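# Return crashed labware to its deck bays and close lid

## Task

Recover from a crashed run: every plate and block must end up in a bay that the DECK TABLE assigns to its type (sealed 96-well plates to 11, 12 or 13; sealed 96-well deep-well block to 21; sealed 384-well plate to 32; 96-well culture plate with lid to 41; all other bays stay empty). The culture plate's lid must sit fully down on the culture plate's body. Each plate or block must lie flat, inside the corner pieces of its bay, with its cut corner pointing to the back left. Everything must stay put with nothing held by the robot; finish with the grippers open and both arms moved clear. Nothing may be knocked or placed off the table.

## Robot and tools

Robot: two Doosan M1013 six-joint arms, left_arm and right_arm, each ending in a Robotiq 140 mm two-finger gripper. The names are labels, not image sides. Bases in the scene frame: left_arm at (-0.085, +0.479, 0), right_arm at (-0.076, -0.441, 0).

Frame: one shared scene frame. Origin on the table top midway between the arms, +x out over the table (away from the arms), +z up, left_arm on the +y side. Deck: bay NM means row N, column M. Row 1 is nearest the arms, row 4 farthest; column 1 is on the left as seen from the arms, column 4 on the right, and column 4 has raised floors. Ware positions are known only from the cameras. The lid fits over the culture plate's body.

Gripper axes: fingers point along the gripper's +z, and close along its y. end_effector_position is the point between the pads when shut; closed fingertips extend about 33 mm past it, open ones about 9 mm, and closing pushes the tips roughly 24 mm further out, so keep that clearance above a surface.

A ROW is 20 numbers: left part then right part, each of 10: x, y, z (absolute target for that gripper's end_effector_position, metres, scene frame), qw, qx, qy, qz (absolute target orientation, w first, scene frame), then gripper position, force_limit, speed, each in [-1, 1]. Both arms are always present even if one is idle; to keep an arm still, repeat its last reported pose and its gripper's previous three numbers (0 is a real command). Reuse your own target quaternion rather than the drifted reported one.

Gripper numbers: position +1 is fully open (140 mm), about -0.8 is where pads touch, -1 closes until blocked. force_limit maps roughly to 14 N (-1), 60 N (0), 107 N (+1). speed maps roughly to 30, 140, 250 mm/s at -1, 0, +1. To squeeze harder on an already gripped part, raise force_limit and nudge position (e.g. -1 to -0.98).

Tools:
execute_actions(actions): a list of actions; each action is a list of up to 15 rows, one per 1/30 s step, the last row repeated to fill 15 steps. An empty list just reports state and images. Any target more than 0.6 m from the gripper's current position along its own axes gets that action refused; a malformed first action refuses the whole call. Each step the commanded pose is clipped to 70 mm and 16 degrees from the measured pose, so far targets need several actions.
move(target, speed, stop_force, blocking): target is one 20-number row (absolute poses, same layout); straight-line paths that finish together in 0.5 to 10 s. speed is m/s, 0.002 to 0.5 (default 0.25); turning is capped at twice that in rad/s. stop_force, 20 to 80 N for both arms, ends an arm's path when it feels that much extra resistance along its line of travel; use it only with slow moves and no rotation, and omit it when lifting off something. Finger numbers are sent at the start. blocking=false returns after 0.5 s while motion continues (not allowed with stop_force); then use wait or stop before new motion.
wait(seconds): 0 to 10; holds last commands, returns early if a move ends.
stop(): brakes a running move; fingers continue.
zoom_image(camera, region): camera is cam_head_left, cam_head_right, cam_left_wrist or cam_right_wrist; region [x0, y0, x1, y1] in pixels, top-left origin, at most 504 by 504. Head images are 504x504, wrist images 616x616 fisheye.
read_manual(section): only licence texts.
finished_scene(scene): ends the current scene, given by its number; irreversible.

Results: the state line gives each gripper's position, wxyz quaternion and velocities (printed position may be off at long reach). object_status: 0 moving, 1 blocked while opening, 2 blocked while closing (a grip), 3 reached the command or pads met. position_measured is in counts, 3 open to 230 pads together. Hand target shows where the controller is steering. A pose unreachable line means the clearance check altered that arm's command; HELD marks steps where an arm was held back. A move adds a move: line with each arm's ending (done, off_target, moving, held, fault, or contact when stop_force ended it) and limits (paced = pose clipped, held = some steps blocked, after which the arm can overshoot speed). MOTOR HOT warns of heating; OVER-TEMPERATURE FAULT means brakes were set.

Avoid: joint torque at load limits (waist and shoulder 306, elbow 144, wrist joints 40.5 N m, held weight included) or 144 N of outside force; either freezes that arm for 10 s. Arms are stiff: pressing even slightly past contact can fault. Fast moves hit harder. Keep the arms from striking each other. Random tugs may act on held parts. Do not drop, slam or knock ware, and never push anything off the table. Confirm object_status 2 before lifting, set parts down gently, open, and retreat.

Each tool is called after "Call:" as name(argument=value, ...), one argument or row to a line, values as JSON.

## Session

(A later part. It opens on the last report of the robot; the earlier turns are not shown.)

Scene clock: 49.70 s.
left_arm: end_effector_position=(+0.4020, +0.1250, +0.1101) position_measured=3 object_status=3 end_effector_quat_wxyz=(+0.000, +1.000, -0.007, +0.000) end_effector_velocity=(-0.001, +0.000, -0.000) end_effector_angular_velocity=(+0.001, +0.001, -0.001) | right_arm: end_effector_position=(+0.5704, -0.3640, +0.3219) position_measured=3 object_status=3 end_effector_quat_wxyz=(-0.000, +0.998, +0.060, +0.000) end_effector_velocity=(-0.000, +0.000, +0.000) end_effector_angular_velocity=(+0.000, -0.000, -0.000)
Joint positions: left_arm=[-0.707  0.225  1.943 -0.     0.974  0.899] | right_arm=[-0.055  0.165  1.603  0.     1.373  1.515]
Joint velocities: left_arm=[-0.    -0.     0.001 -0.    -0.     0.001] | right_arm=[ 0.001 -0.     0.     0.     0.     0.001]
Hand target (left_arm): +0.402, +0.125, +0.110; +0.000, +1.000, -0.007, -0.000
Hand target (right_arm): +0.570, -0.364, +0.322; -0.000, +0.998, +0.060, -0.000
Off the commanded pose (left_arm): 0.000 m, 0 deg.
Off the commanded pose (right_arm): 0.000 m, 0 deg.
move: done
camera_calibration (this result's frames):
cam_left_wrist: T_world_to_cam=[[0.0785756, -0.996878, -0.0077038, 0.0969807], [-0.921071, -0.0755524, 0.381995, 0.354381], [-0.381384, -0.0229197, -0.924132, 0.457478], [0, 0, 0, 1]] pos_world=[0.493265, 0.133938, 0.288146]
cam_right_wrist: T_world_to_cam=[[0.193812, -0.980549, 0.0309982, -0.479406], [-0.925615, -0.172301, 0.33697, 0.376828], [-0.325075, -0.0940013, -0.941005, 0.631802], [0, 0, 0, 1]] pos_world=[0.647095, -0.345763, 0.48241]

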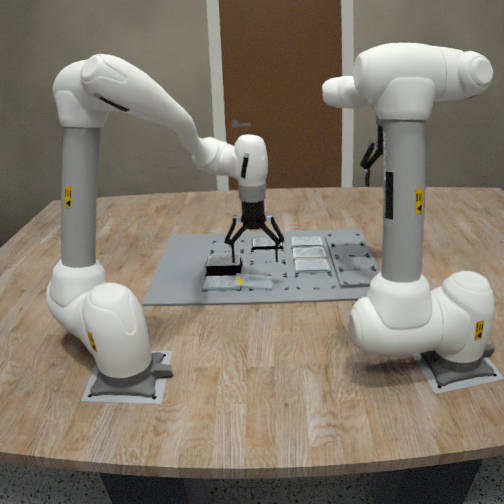

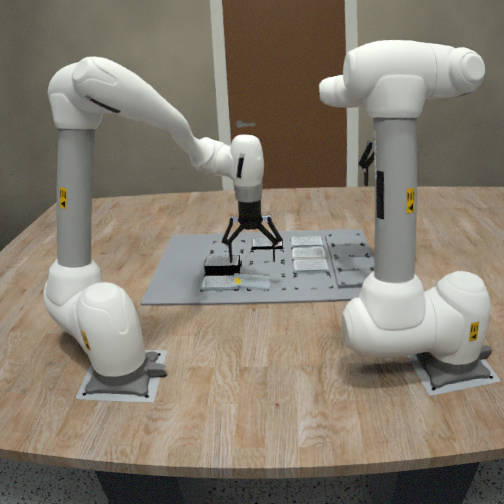

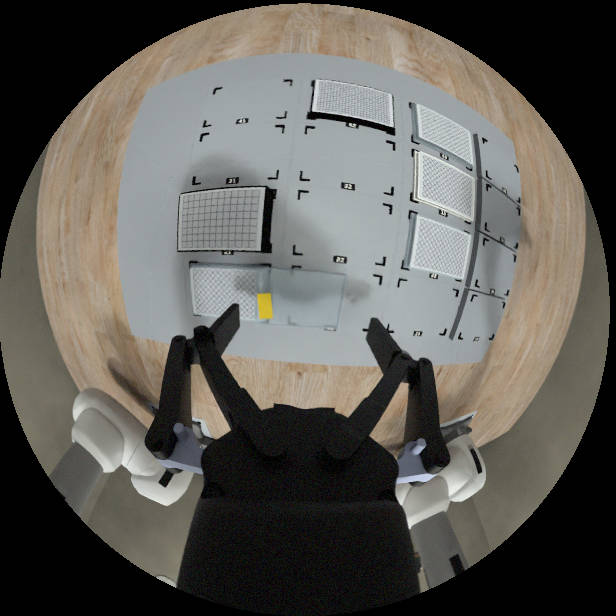

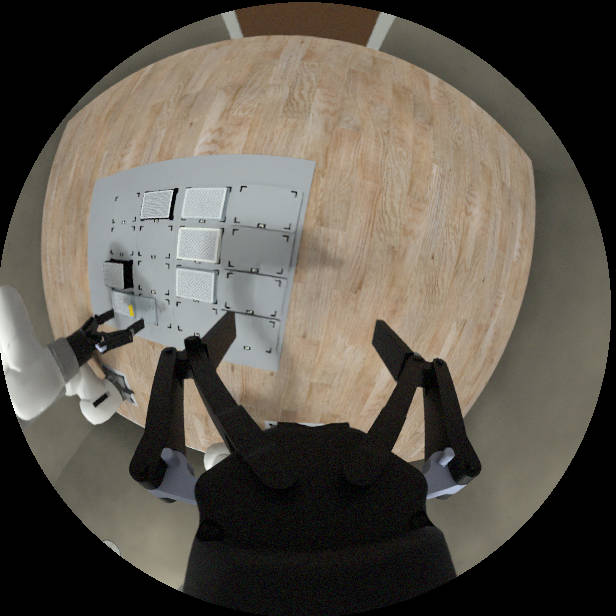

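Call:
move(
  target=[0.403,0.127,0.045,-0.055,0.9985,-0.007,0,1,0,0,0.5704,-0.364,0.3219,0,0.998,0.06,0,1,0,0],
  speed=0.1,
)

Call:
zoom_image(
  camera="cam_left_wrist",
  region=[180,220,430,420],
)

Call:
zoom_image(
  camera="cam_head_left",
  region=[190,245,290,300],
)

Scene clock: 51.10 s.
left_arm: end_effector_position=(+0.4028, +0.1271, +0.0448) position_measured=3 object_status=3 end_effector_quat_wxyz=(-0.055, +0.998, -0.007, -0.000) end_effector_velocity=(+0.001, +0.000, +0.000) end_effector_angular_velocity=(-0.000, -0.001, +0.002) | right_arm: end_effector_position=(+0.5704, -0.3640, +0.3219) position_measured=3 object_status=3 end_effector_quat_wxyz=(-0.000, +0.998, +0.060, +0.000) end_effector_velocity=(+0.000, +0.000, +0.000) end_effector_angular_velocity=(-0.000, -0.002, +0.001)
Joint positions: left_arm=[-0.749  0.326  1.956  0.103  0.936  0.792] | right_arm=[-0.055  0.165  1.603  0.     1.373  1.515]
Joint velocities: left_arm=[ 0.001 -0.    -0.001  0.     0.    -0.002] | right_arm=[ 0.    -0.     0.    -0.    -0.002 -0.   ]
Hand target (left_arm): +0.403, +0.127, +0.045; -0.055, +0.998, -0.007, +0.000
Hand target (right_arm): +0.570, -0.364, +0.322; -0.000, +0.998, +0.060, -0.000
Off the commanded pose (left_arm): 0.000 m, 0 deg.
Off the commanded pose (right_arm): 0.000 m, 0 deg.
move: done
camera_calibration (this result's frames):
cam_left_wrist: T_world_to_cam=[[0.0786999, -0.989967, -0.117352, 0.10253], [-0.921331, -0.117186, 0.370696, 0.386104], [-0.380729, 0.0789461, -0.92131, 0.384191], [0, 0, 0, 1]] pos_world=[0.493933, 0.116417, 0.222864]
cam_right_wrist: T_world_to_cam=[[0.193812, -0.980549, 0.0309982, -0.479406], [-0.925615, -0.172301, 0.33697, 0.376828], [-0.325075, -0.0940012, -0.941005, 0.631802], [0, 0, 0, 1]] pos_world=[0.647095, -0.345763, 0.48241]

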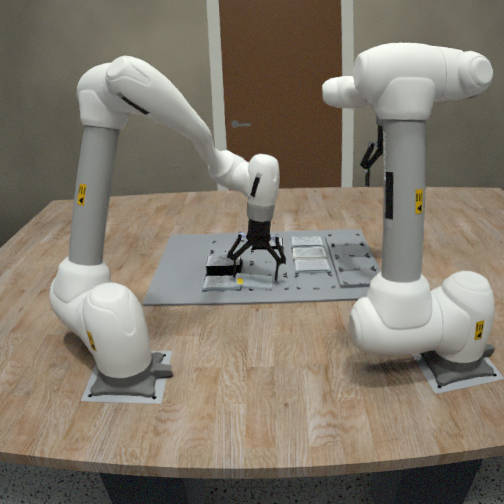

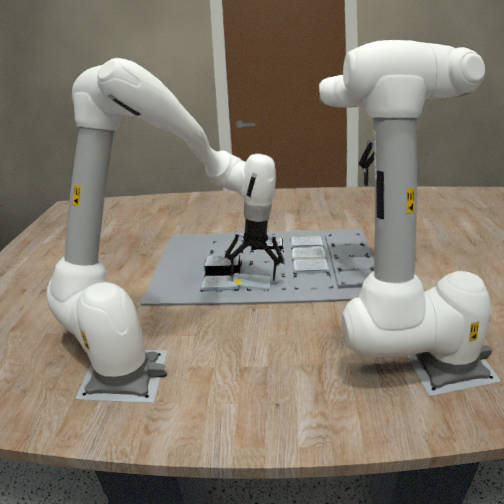

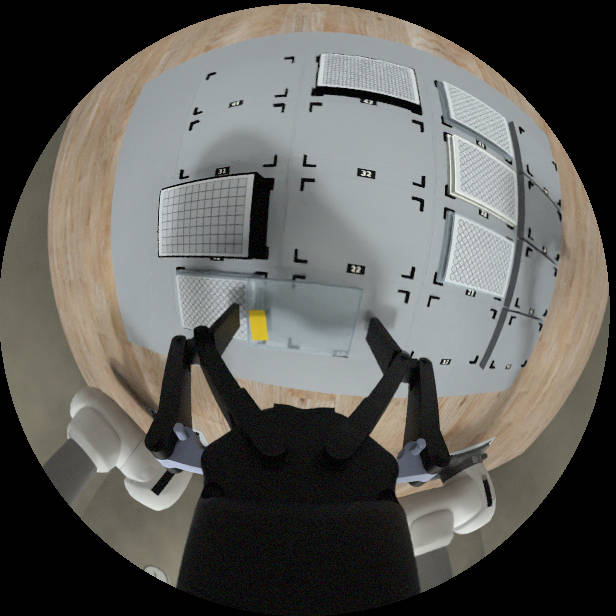

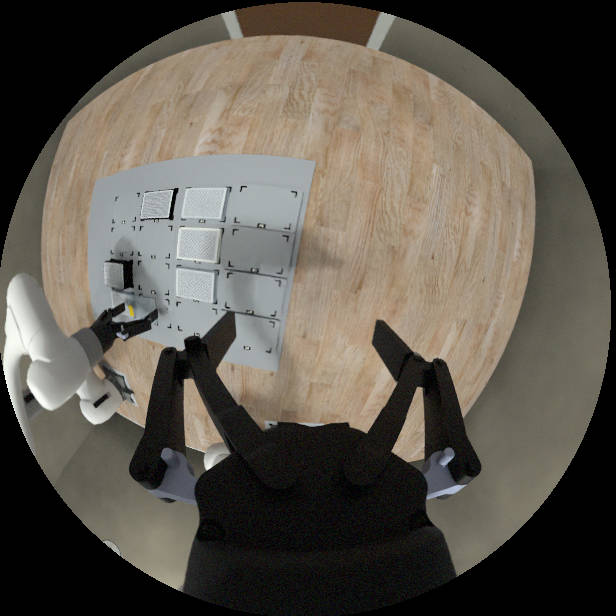

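Region (180, 220, 430, 420) of cam_left_wrist's 616x616 image, scaled by 2.016, with more detail than that image has; it fills the top 403 rows of this view, and the rest is white.

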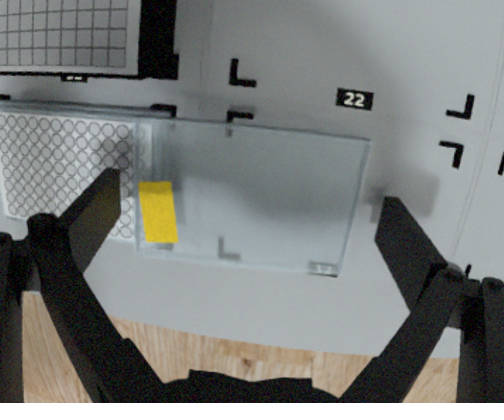

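Region (190, 245, 290, 300) of cam_head_left's 504x504 image, scaled by 5.040, with more detail than that image has; it fills the top 277 rows of this view, and the rest is white.

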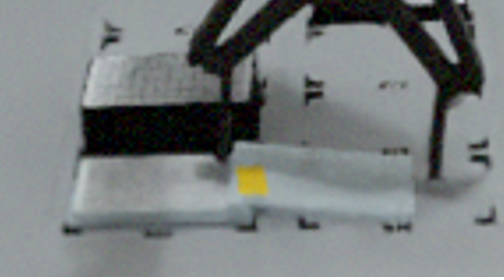

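Centred. Descend and close gently.

Call:
move(
  target=[0.402,0.129,0.033,-0.055,0.9985,-0.007,0,1,-0.3,0,0.5704,-0.364,0.3219,0,0.998,0.06,0,1,0,0],
  speed=0.015,
  stop_force=20,
)

Call:
execute_actions(
  actions=[
    [[0.402,0.129,0.033,-0.055,0.9985,-0.007,0,-1,-0.3,-0.7,0.5704,-0.364,0.3219,0,0.998,0.06,0,1,0,0]],
    [[0.402,0.129,0.033,-0.055,0.9985,-0.007,0,-1,-0.3,-0.7,0.5704,-0.364,0.3219,0,0.998,0.06,0,1,0,0]],
  ],
)

Call:
zoom_image(
  camera="cam_head_left",
  region=[190,245,290,300],
)

Scene clock: 52.57 s.
left_arm: end_effector_position=(+0.4020, +0.1290, +0.0330) position_measured=3 object_status=3 end_effector_quat_wxyz=(-0.055, +0.998, -0.007, -0.000) end_effector_velocity=(-0.000, +0.001, -0.001) end_effector_angular_velocity=(+0.001, +0.000, -0.000) | right_arm: end_effector_position=(+0.5704, -0.3640, +0.3219) position_measured=3 object_status=3 end_effector_quat_wxyz=(-0.000, +0.998, +0.060, -0.000) end_effector_velocity=(-0.000, -0.000, -0.000) end_effector_angular_velocity=(-0.000, +0.001, +0.001)
Joint positions: left_arm=[-0.748  0.337  1.967  0.105  0.913  0.791] | right_arm=[-0.055  0.165  1.603  0.     1.373  1.515]
Joint velocities: left_arm=[ 0.     0.     0.001  0.001 -0.001 -0.   ] | right_arm=[-0.001  0.     0.    -0.     0.001 -0.002]
Hand target (left_arm): +0.402, +0.129, +0.033; -0.055, +0.998, -0.007, +0.000
Hand target (right_arm): +0.570, -0.364, +0.322; -0.000, +0.998, +0.060, -0.000
Off the commanded pose (left_arm): 0.000 m, 0 deg.
Off the commanded pose (right_arm): 0.000 m, 0 deg.
move: done
camera_calibration (this result's frames):
cam_left_wrist: T_world_to_cam=[[0.0786793, -0.989988, -0.117193, 0.103107], [-0.921344, -0.117106, 0.37069, 0.389933], [-0.380703, 0.0788097, -0.921333, 0.372813], [0, 0, 0, 1]] pos_world=[0.493081, 0.118357, 0.211024]
cam_right_wrist: T_world_to_cam=[[0.193812, -0.980549, 0.0309982, -0.479406], [-0.925615, -0.172301, 0.33697, 0.376828], [-0.325075, -0.0940013, -0.941005, 0.631802], [0, 0, 0, 1]] pos_world=[0.647095, -0.345763, 0.48241]

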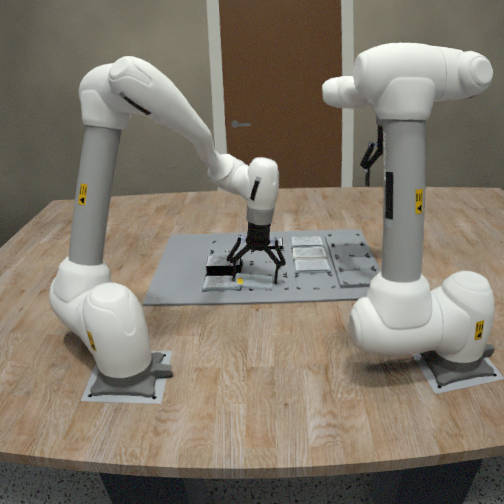

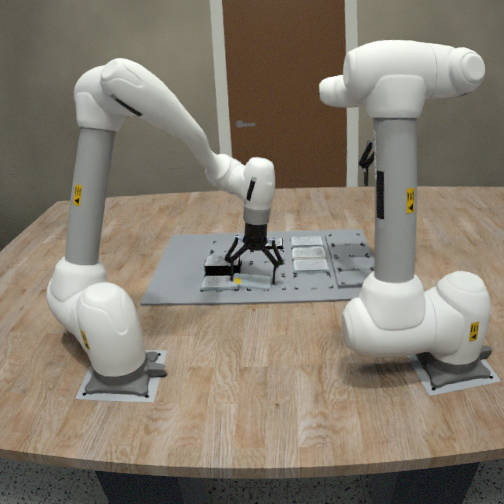

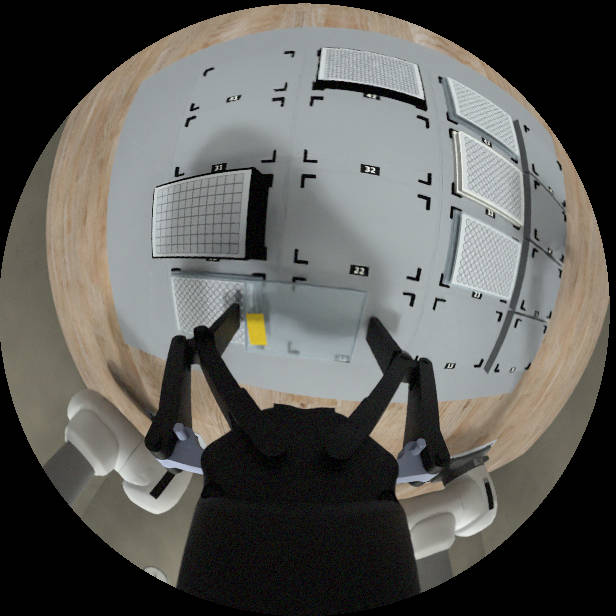

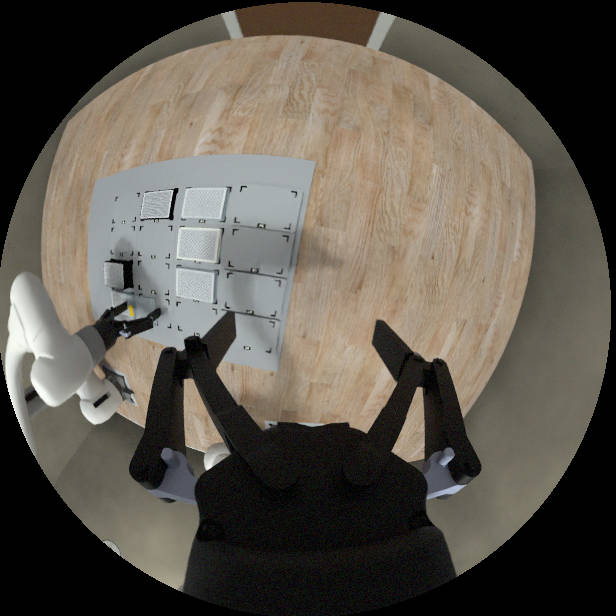

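Scene clock: 53.57 s.
left_arm: end_effector_position=(+0.4020, +0.1290, +0.0330) position_measured=32 object_status=2 end_effector_quat_wxyz=(-0.055, +0.998, -0.007, +0.000) end_effector_velocity=(-0.000, +0.001, -0.001) end_effector_angular_velocity=(+0.002, +0.001, -0.001) | right_arm: end_effector_position=(+0.5704, -0.3640, +0.3219) position_measured=3 object_status=3 end_effector_quat_wxyz=(-0.000, +0.998, +0.060, +0.000) end_effector_velocity=(+0.000, -0.000, +0.000) end_effector_angular_velocity=(-0.000, -0.001, -0.000)
Joint positions: left_arm=[-0.748  0.337  1.967  0.105  0.913  0.791] | right_arm=[-0.055  0.165  1.603  0.     1.373  1.515]
Joint velocities: left_arm=[ 0.     0.001  0.001  0.001 -0.     0.001] | right_arm=[-0.    -0.     0.    -0.    -0.001 -0.   ]
Hand target (left_arm): +0.402, +0.129, +0.033; -0.055, +0.998, -0.007, +0.000
Hand target (right_arm): +0.570, -0.364, +0.322; -0.000, +0.998, +0.060, -0.000
Off the commanded pose (left_arm): 0.000 m, 0 deg.
Off the commanded pose (right_arm): 0.000 m, 0 deg.
Step readings (end_effector_position; steps 1 to 15: 1st action; 16 to 30: 2nd action):
0: left_arm (+0.4020, +0.1290, +0.0330) | right_arm (+0.5704, -0.3640, +0.3219)
1: left_arm (+0.4020, +0.1290, +0.0330) | right_arm (+0.5704, -0.3640, +0.3219)
2: left_arm (+0.4020, +0.1290, +0.0330) | right_arm (+0.5704, -0.3640, +0.3219)
4: left_arm (+0.4020, +0.1290, +0.0330) | right_arm (+0.5704, -0.3640, +0.3219)
8: left_arm (+0.4020, +0.1290, +0.0330) | right_arm (+0.5704, -0.3640, +0.3219)
15: left_arm (+0.4020, +0.1290, +0.0330) | right_arm (+0.5704, -0.3640, +0.3219)
16: left_arm (+0.4020, +0.1290, +0.0330) | right_arm (+0.5704, -0.3640, +0.3219)
17: left_arm (+0.4020, +0.1290, +0.0330) | right_arm (+0.5704, -0.3640, +0.3219)
19: left_arm (+0.4020, +0.1290, +0.0330) | right_arm (+0.5704, -0.3640, +0.3219)
23: left_arm (+0.4020, +0.1290, +0.0330) | right_arm (+0.5704, -0.3640, +0.3219)
30: end_effector_position above
camera_calibration (this result's frames):
cam_left_wrist: T_world_to_cam=[[0.078682, -0.98999, -0.117174, 0.103094], [-0.921351, -0.1171, 0.370674, 0.389943], [-0.380685, 0.0787933, -0.921342, 0.372823], [0, 0, 0, 1]] pos_world=[0.493091, 0.118348, 0.211035]
cam_right_wrist: T_world_to_cam=[[0.193812, -0.980549, 0.0309981, -0.479406], [-0.925615, -0.172301, 0.33697, 0.376828], [-0.325075, -0.0940011, -0.941005, 0.631802], [0, 0, 0, 1]] pos_world=[0.647095, -0.345763, 0.48241]

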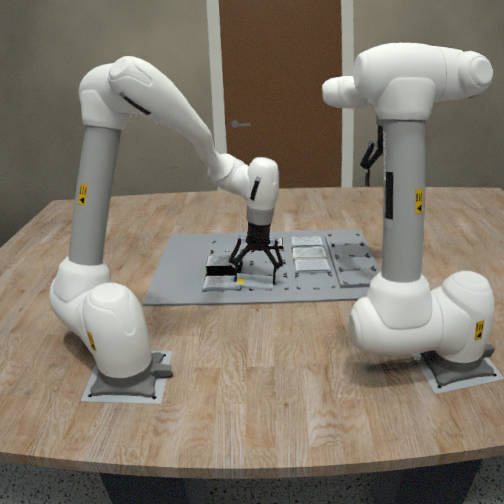

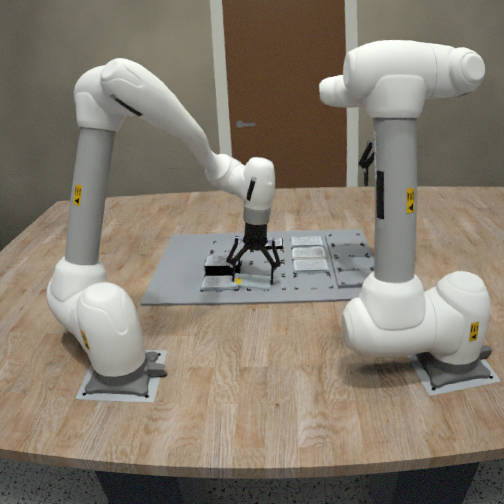

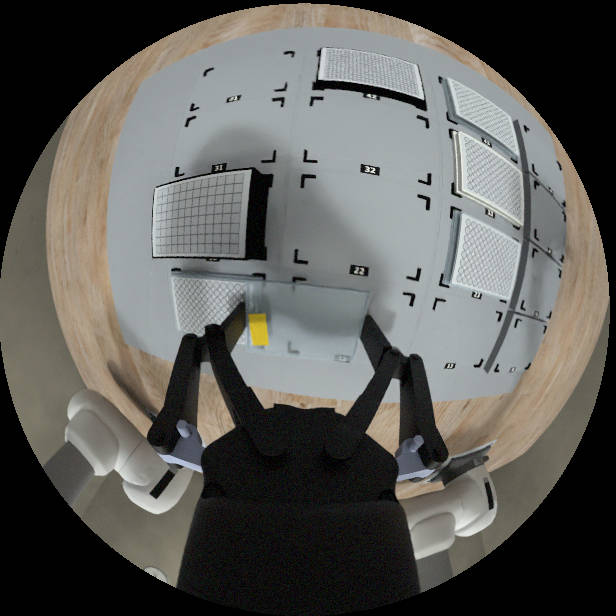

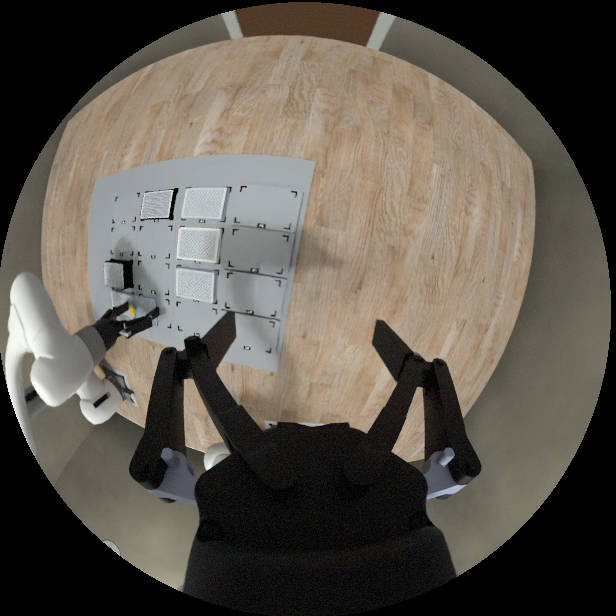

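Region (190, 245, 290, 300) of cam_head_left's 504x504 image, scaled by 5.040, with more detail than that image has; it fills the top 277 rows of this view, and the rest is white.

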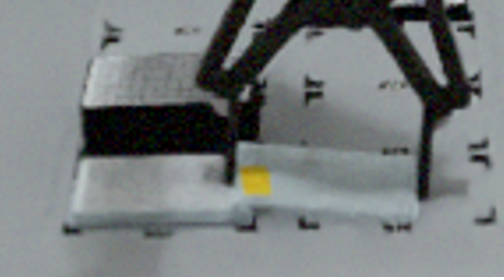

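Call:
move(
  target=[0.402,0.129,0.055,0,1,-0.007,0,-1,-0.3,-0.7,0.5704,-0.364,0.3219,0,0.998,0.06,0,1,0,0],
  speed=0.05,
)

Call:
move(
  target=[0.4035,0.244,0.046,0,1,-0.007,0,-1,-0.3,-0.7,0.5704,-0.364,0.3219,0,0.998,0.06,0,1,0,0],
  speed=0.12,
)

Call:
zoom_image(
  camera="cam_left_wrist",
  region=[220,240,400,400],
)

Call:
zoom_image(
  camera="cam_head_left",
  region=[180,245,280,300],
)

Scene clock: 55.23 s.
left_arm: end_effector_position=(+0.4021, +0.1290, +0.0551) position_measured=33 object_status=2 end_effector_quat_wxyz=(+0.000, +1.000, -0.007, -0.000) end_effector_velocity=(-0.000, +0.000, -0.001) end_effector_angular_velocity=(+0.000, +0.002, +0.000) | right_arm: end_effector_position=(+0.5704, -0.3640, +0.3219) position_measured=3 object_status=3 end_effector_quat_wxyz=(-0.000, +0.998, +0.060, +0.000) end_effector_velocity=(+0.000, +0.000, +0.000) end_effector_angular_velocity=(+0.000, -0.001, +0.001)
Joint positions: left_arm=[-0.702  0.28   1.992 -0.     0.869  0.904] | right_arm=[-0.055  0.165  1.603  0.     1.373  1.515]
Joint velocities: left_arm=[ 0.001  0.001  0.    -0.001  0.     0.001] | right_arm=[ 0.    -0.     0.    -0.    -0.001 -0.   ]
Hand target (left_arm): +0.402, +0.129, +0.055; +0.000, +1.000, -0.007, -0.000
Hand target (right_arm): +0.570, -0.364, +0.322; -0.000, +0.998, +0.060, -0.000
Off the commanded pose (left_arm): 0.000 m, 0 deg.
Off the commanded pose (right_arm): 0.000 m, 0 deg.
move: done
camera_calibration (this result's frames):
cam_left_wrist: T_world_to_cam=[[0.0786625, -0.996871, -0.0077672, 0.100542], [-0.921027, -0.0756547, 0.38208, 0.375714], [-0.381472, -0.0229016, -0.924097, 0.406775], [0, 0, 0, 1]] pos_world=[0.493307, 0.137968, 0.233127]
cam_right_wrist: T_world_to_cam=[[0.193812, -0.980549, 0.030998, -0.479406], [-0.925615, -0.172301, 0.33697, 0.376828], [-0.325075, -0.0940011, -0.941005, 0.631802], [0, 0, 0, 1]] pos_world=[0.647095, -0.345763, 0.48241]

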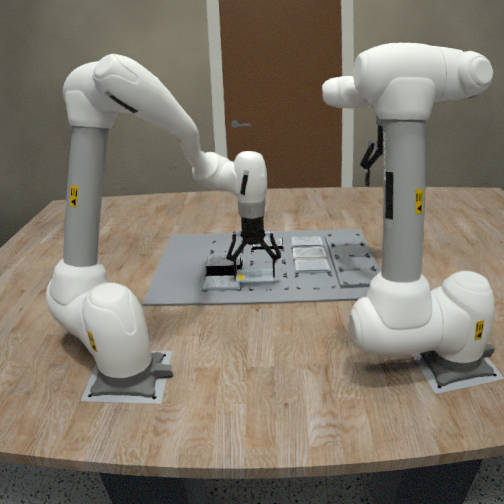

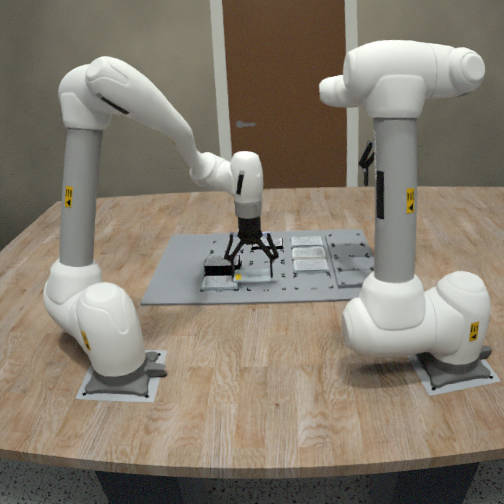

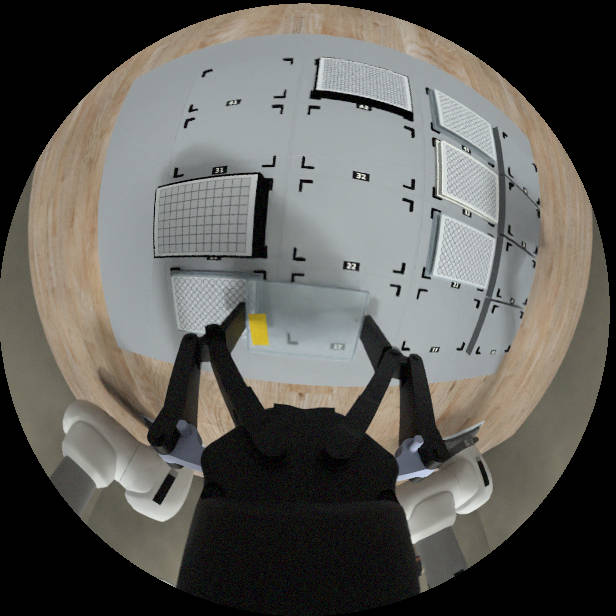

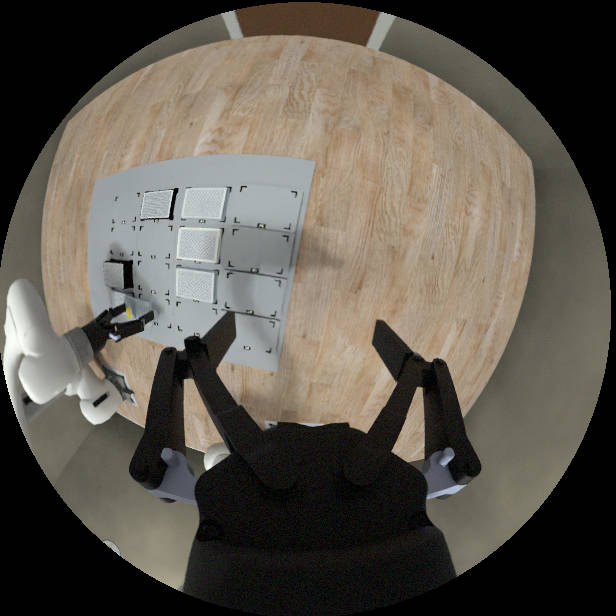

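Scene clock: 56.50 s.
left_arm: end_effector_position=(+0.4038, +0.2441, +0.0461) position_measured=33 object_status=2 end_effector_quat_wxyz=(-0.000, +1.000, -0.007, +0.000) end_effector_velocity=(-0.001, -0.000, -0.001) end_effector_angular_velocity=(+0.000, +0.002, +0.000) | right_arm: end_effector_position=(+0.5704, -0.3640, +0.3219) position_measured=3 object_status=3 end_effector_quat_wxyz=(-0.000, +0.998, +0.060, +0.000) end_effector_velocity=(+0.000, -0.000, +0.000) end_effector_angular_velocity=(+0.000, -0.001, +0.000)
Joint positions: left_arm=[-0.533  0.212  2.106  0.     0.823  1.073] | right_arm=[-0.055  0.165  1.603  0.     1.373  1.515]
Joint velocities: left_arm=[-0.     0.001  0.    -0.001  0.     0.   ] | right_arm=[-0.001 -0.     0.     0.    -0.001 -0.001]
Hand target (left_arm): +0.404, +0.244, +0.046; +0.000, +1.000, -0.007, +0.000
Hand target (right_arm): +0.570, -0.364, +0.322; -0.000, +0.998, +0.060, -0.000
Off the commanded pose (left_arm): 0.000 m, 0 deg.
Off the commanded pose (right_arm): 0.000 m, 0 deg.
move: done
camera_calibration (this result's frames):
cam_left_wrist: T_world_to_cam=[[0.0784687, -0.996885, -0.00788403, 0.215197], [-0.92117, -0.0755281, 0.381761, 0.389475], [-0.381168, -0.0226938, -0.924227, 0.401611], [0, 0, 0, 1]] pos_world=[0.494968, 0.253057, 0.22419]
cam_right_wrist: T_world_to_cam=[[0.193812, -0.980549, 0.0309983, -0.479406], [-0.925615, -0.172301, 0.33697, 0.376828], [-0.325075, -0.0940013, -0.941005, 0.631802], [0, 0, 0, 1]] pos_world=[0.647095, -0.345763, 0.48241]

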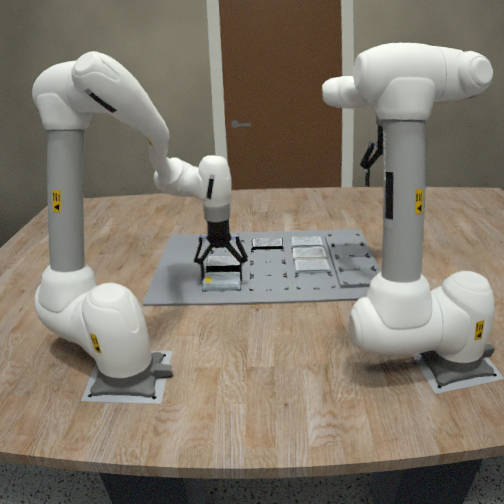

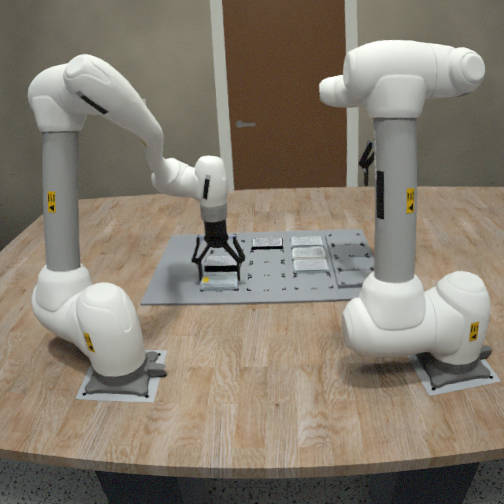

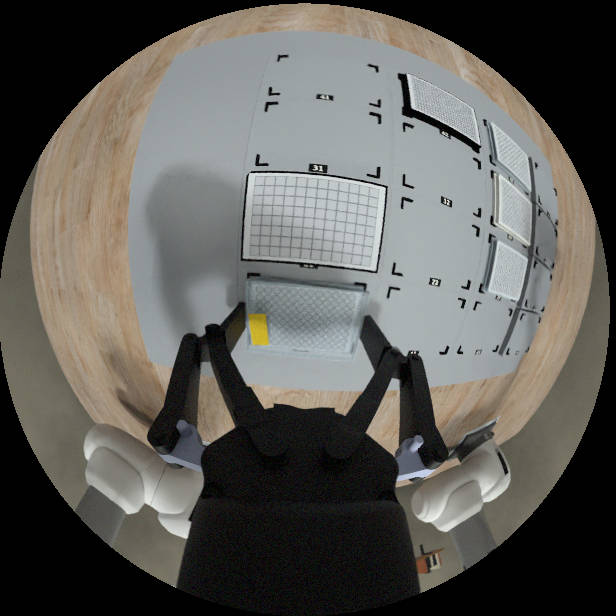

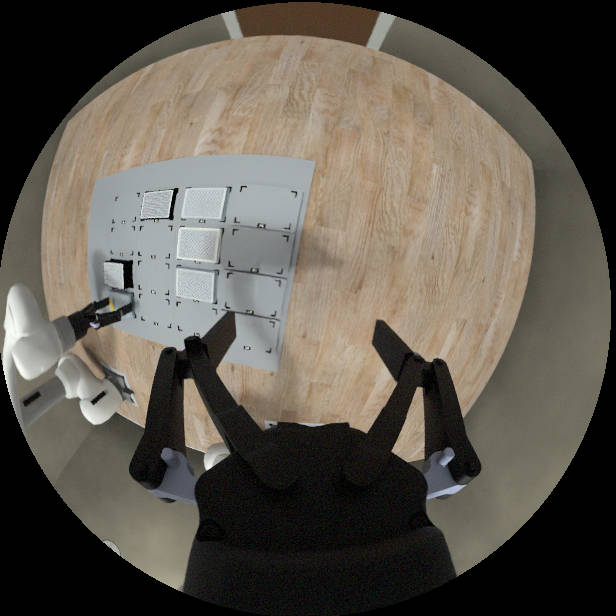

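Region (220, 240, 400, 400) of cam_left_wrist's 616x616 image, scaled by 2.800, with more detail than that image has.

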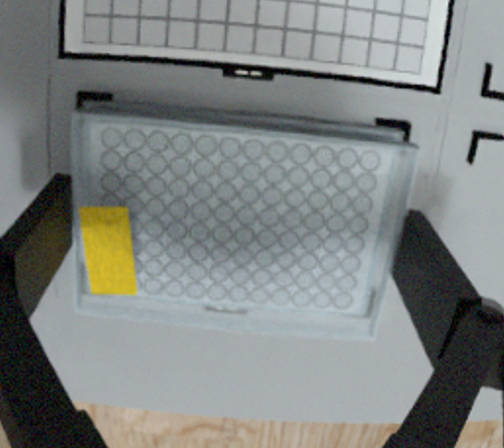

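Region (180, 245, 280, 300) of cam_head_left's 504x504 image, scaled by 5.040, with more detail than that image has; it fills the top 277 rows of this view, and the rest is white.

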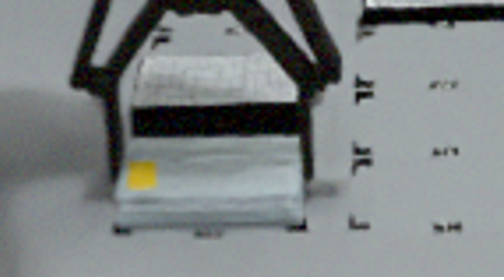

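Call:
move(
  target=[0.4035,0.2447,0.026,0,1,-0.007,0,-1,-0.3,-0.7,0.5704,-0.364,0.3219,0,0.998,0.06,0,1,0,0],
  speed=0.005,
  stop_force=20,
)

Call:
zoom_image(
  camera="cam_left_wrist",
  region=[220,240,400,400],
)

Call:
zoom_image(
  camera="cam_head_left",
  region=[180,245,280,300],
)

Scene clock: 59.40 s.
left_arm: end_effector_position=(+0.4036, +0.2444, +0.0348) position_measured=33 object_status=2 end_effector_quat_wxyz=(+0.000, +1.000, -0.007, +0.000) end_effector_velocity=(+0.001, -0.000, +0.001) end_effector_angular_velocity=(+0.001, +0.001, +0.000) | right_arm: end_effector_position=(+0.5704, -0.3640, +0.3219) position_measured=3 object_status=3 end_effector_quat_wxyz=(-0.000, +0.998, +0.060, +0.000) end_effector_velocity=(-0.000, +0.001, -0.000) end_effector_angular_velocity=(+0.001, +0.001, +0.001)
Joint positions: left_arm=[-0.532  0.227  2.115 -0.     0.8    1.073] | right_arm=[-0.055  0.165  1.603  0.     1.373  1.515]
Joint velocities: left_arm=[ 0.     0.    -0.003  0.001  0.003 -0.   ] | right_arm=[ 0.001  0.    -0.     0.001  0.    -0.   ]
Hand target (left_arm): +0.404, +0.244, +0.035; +0.000, +1.000, -0.007, +0.000
Hand target (right_arm): +0.570, -0.364, +0.322; -0.000, +0.998, +0.060, -0.000
Off the commanded pose (left_arm): 0.009 m, 0 deg.
Off the commanded pose (right_arm): 0.000 m, 0 deg.
move: contact (left_arm)
camera_calibration (this result's frames):
cam_left_wrist: T_world_to_cam=[[0.0786925, -0.996869, -0.00775103, 0.215324], [-0.921064, -0.0756786, 0.381986, 0.39362], [-0.381377, -0.0229202, -0.924136, 0.391239], [0, 0, 0, 1]] pos_world=[0.494814, 0.253406, 0.21287]
cam_right_wrist: T_world_to_cam=[[0.193812, -0.980549, 0.0309981, -0.479406], [-0.925615, -0.172301, 0.33697, 0.376828], [-0.325075, -0.0940012, -0.941005, 0.631802], [0, 0, 0, 1]] pos_world=[0.647095, -0.345763, 0.48241]

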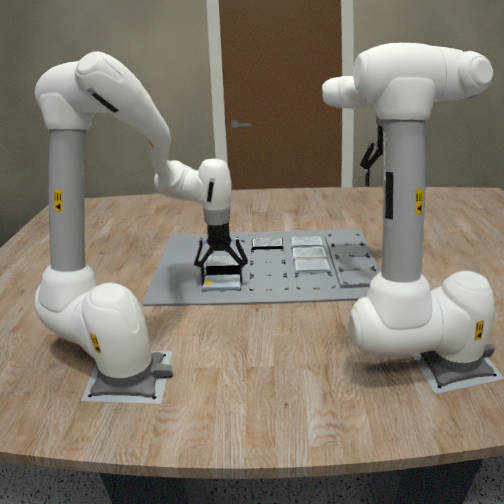

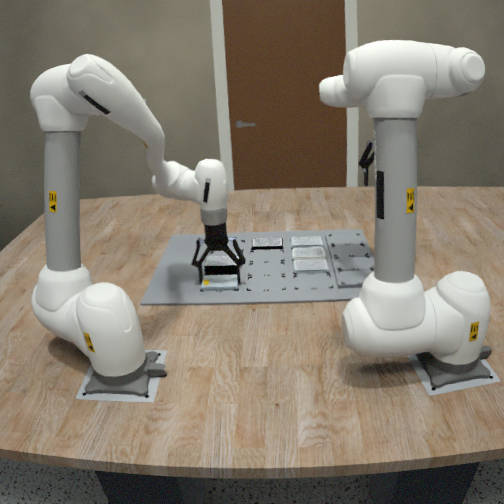

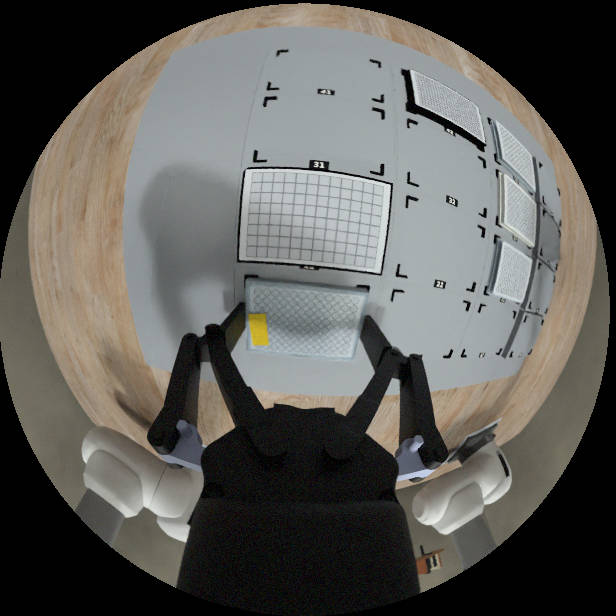

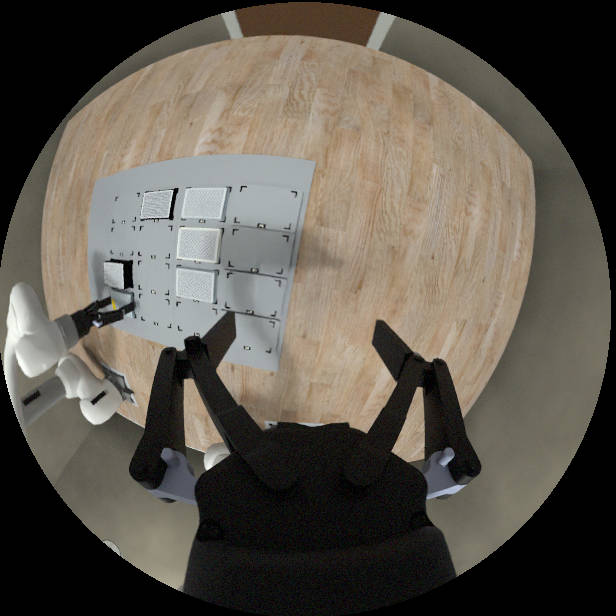

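Region (220, 240, 400, 400) of cam_left_wrist's 616x616 image, scaled by 2.800, with more detail than that image has.

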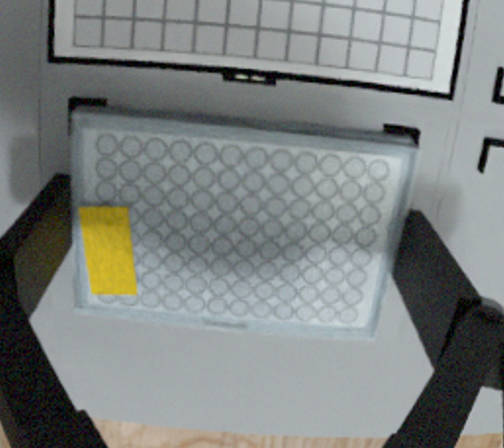

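Region (180, 245, 280, 300) of cam_head_left's 504x504 image, scaled by 5.040, with more detail than that image has; it fills the top 277 rows of this view, and the rest is white.

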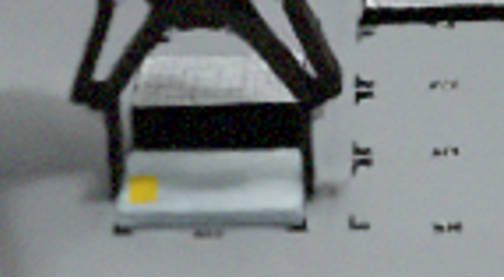

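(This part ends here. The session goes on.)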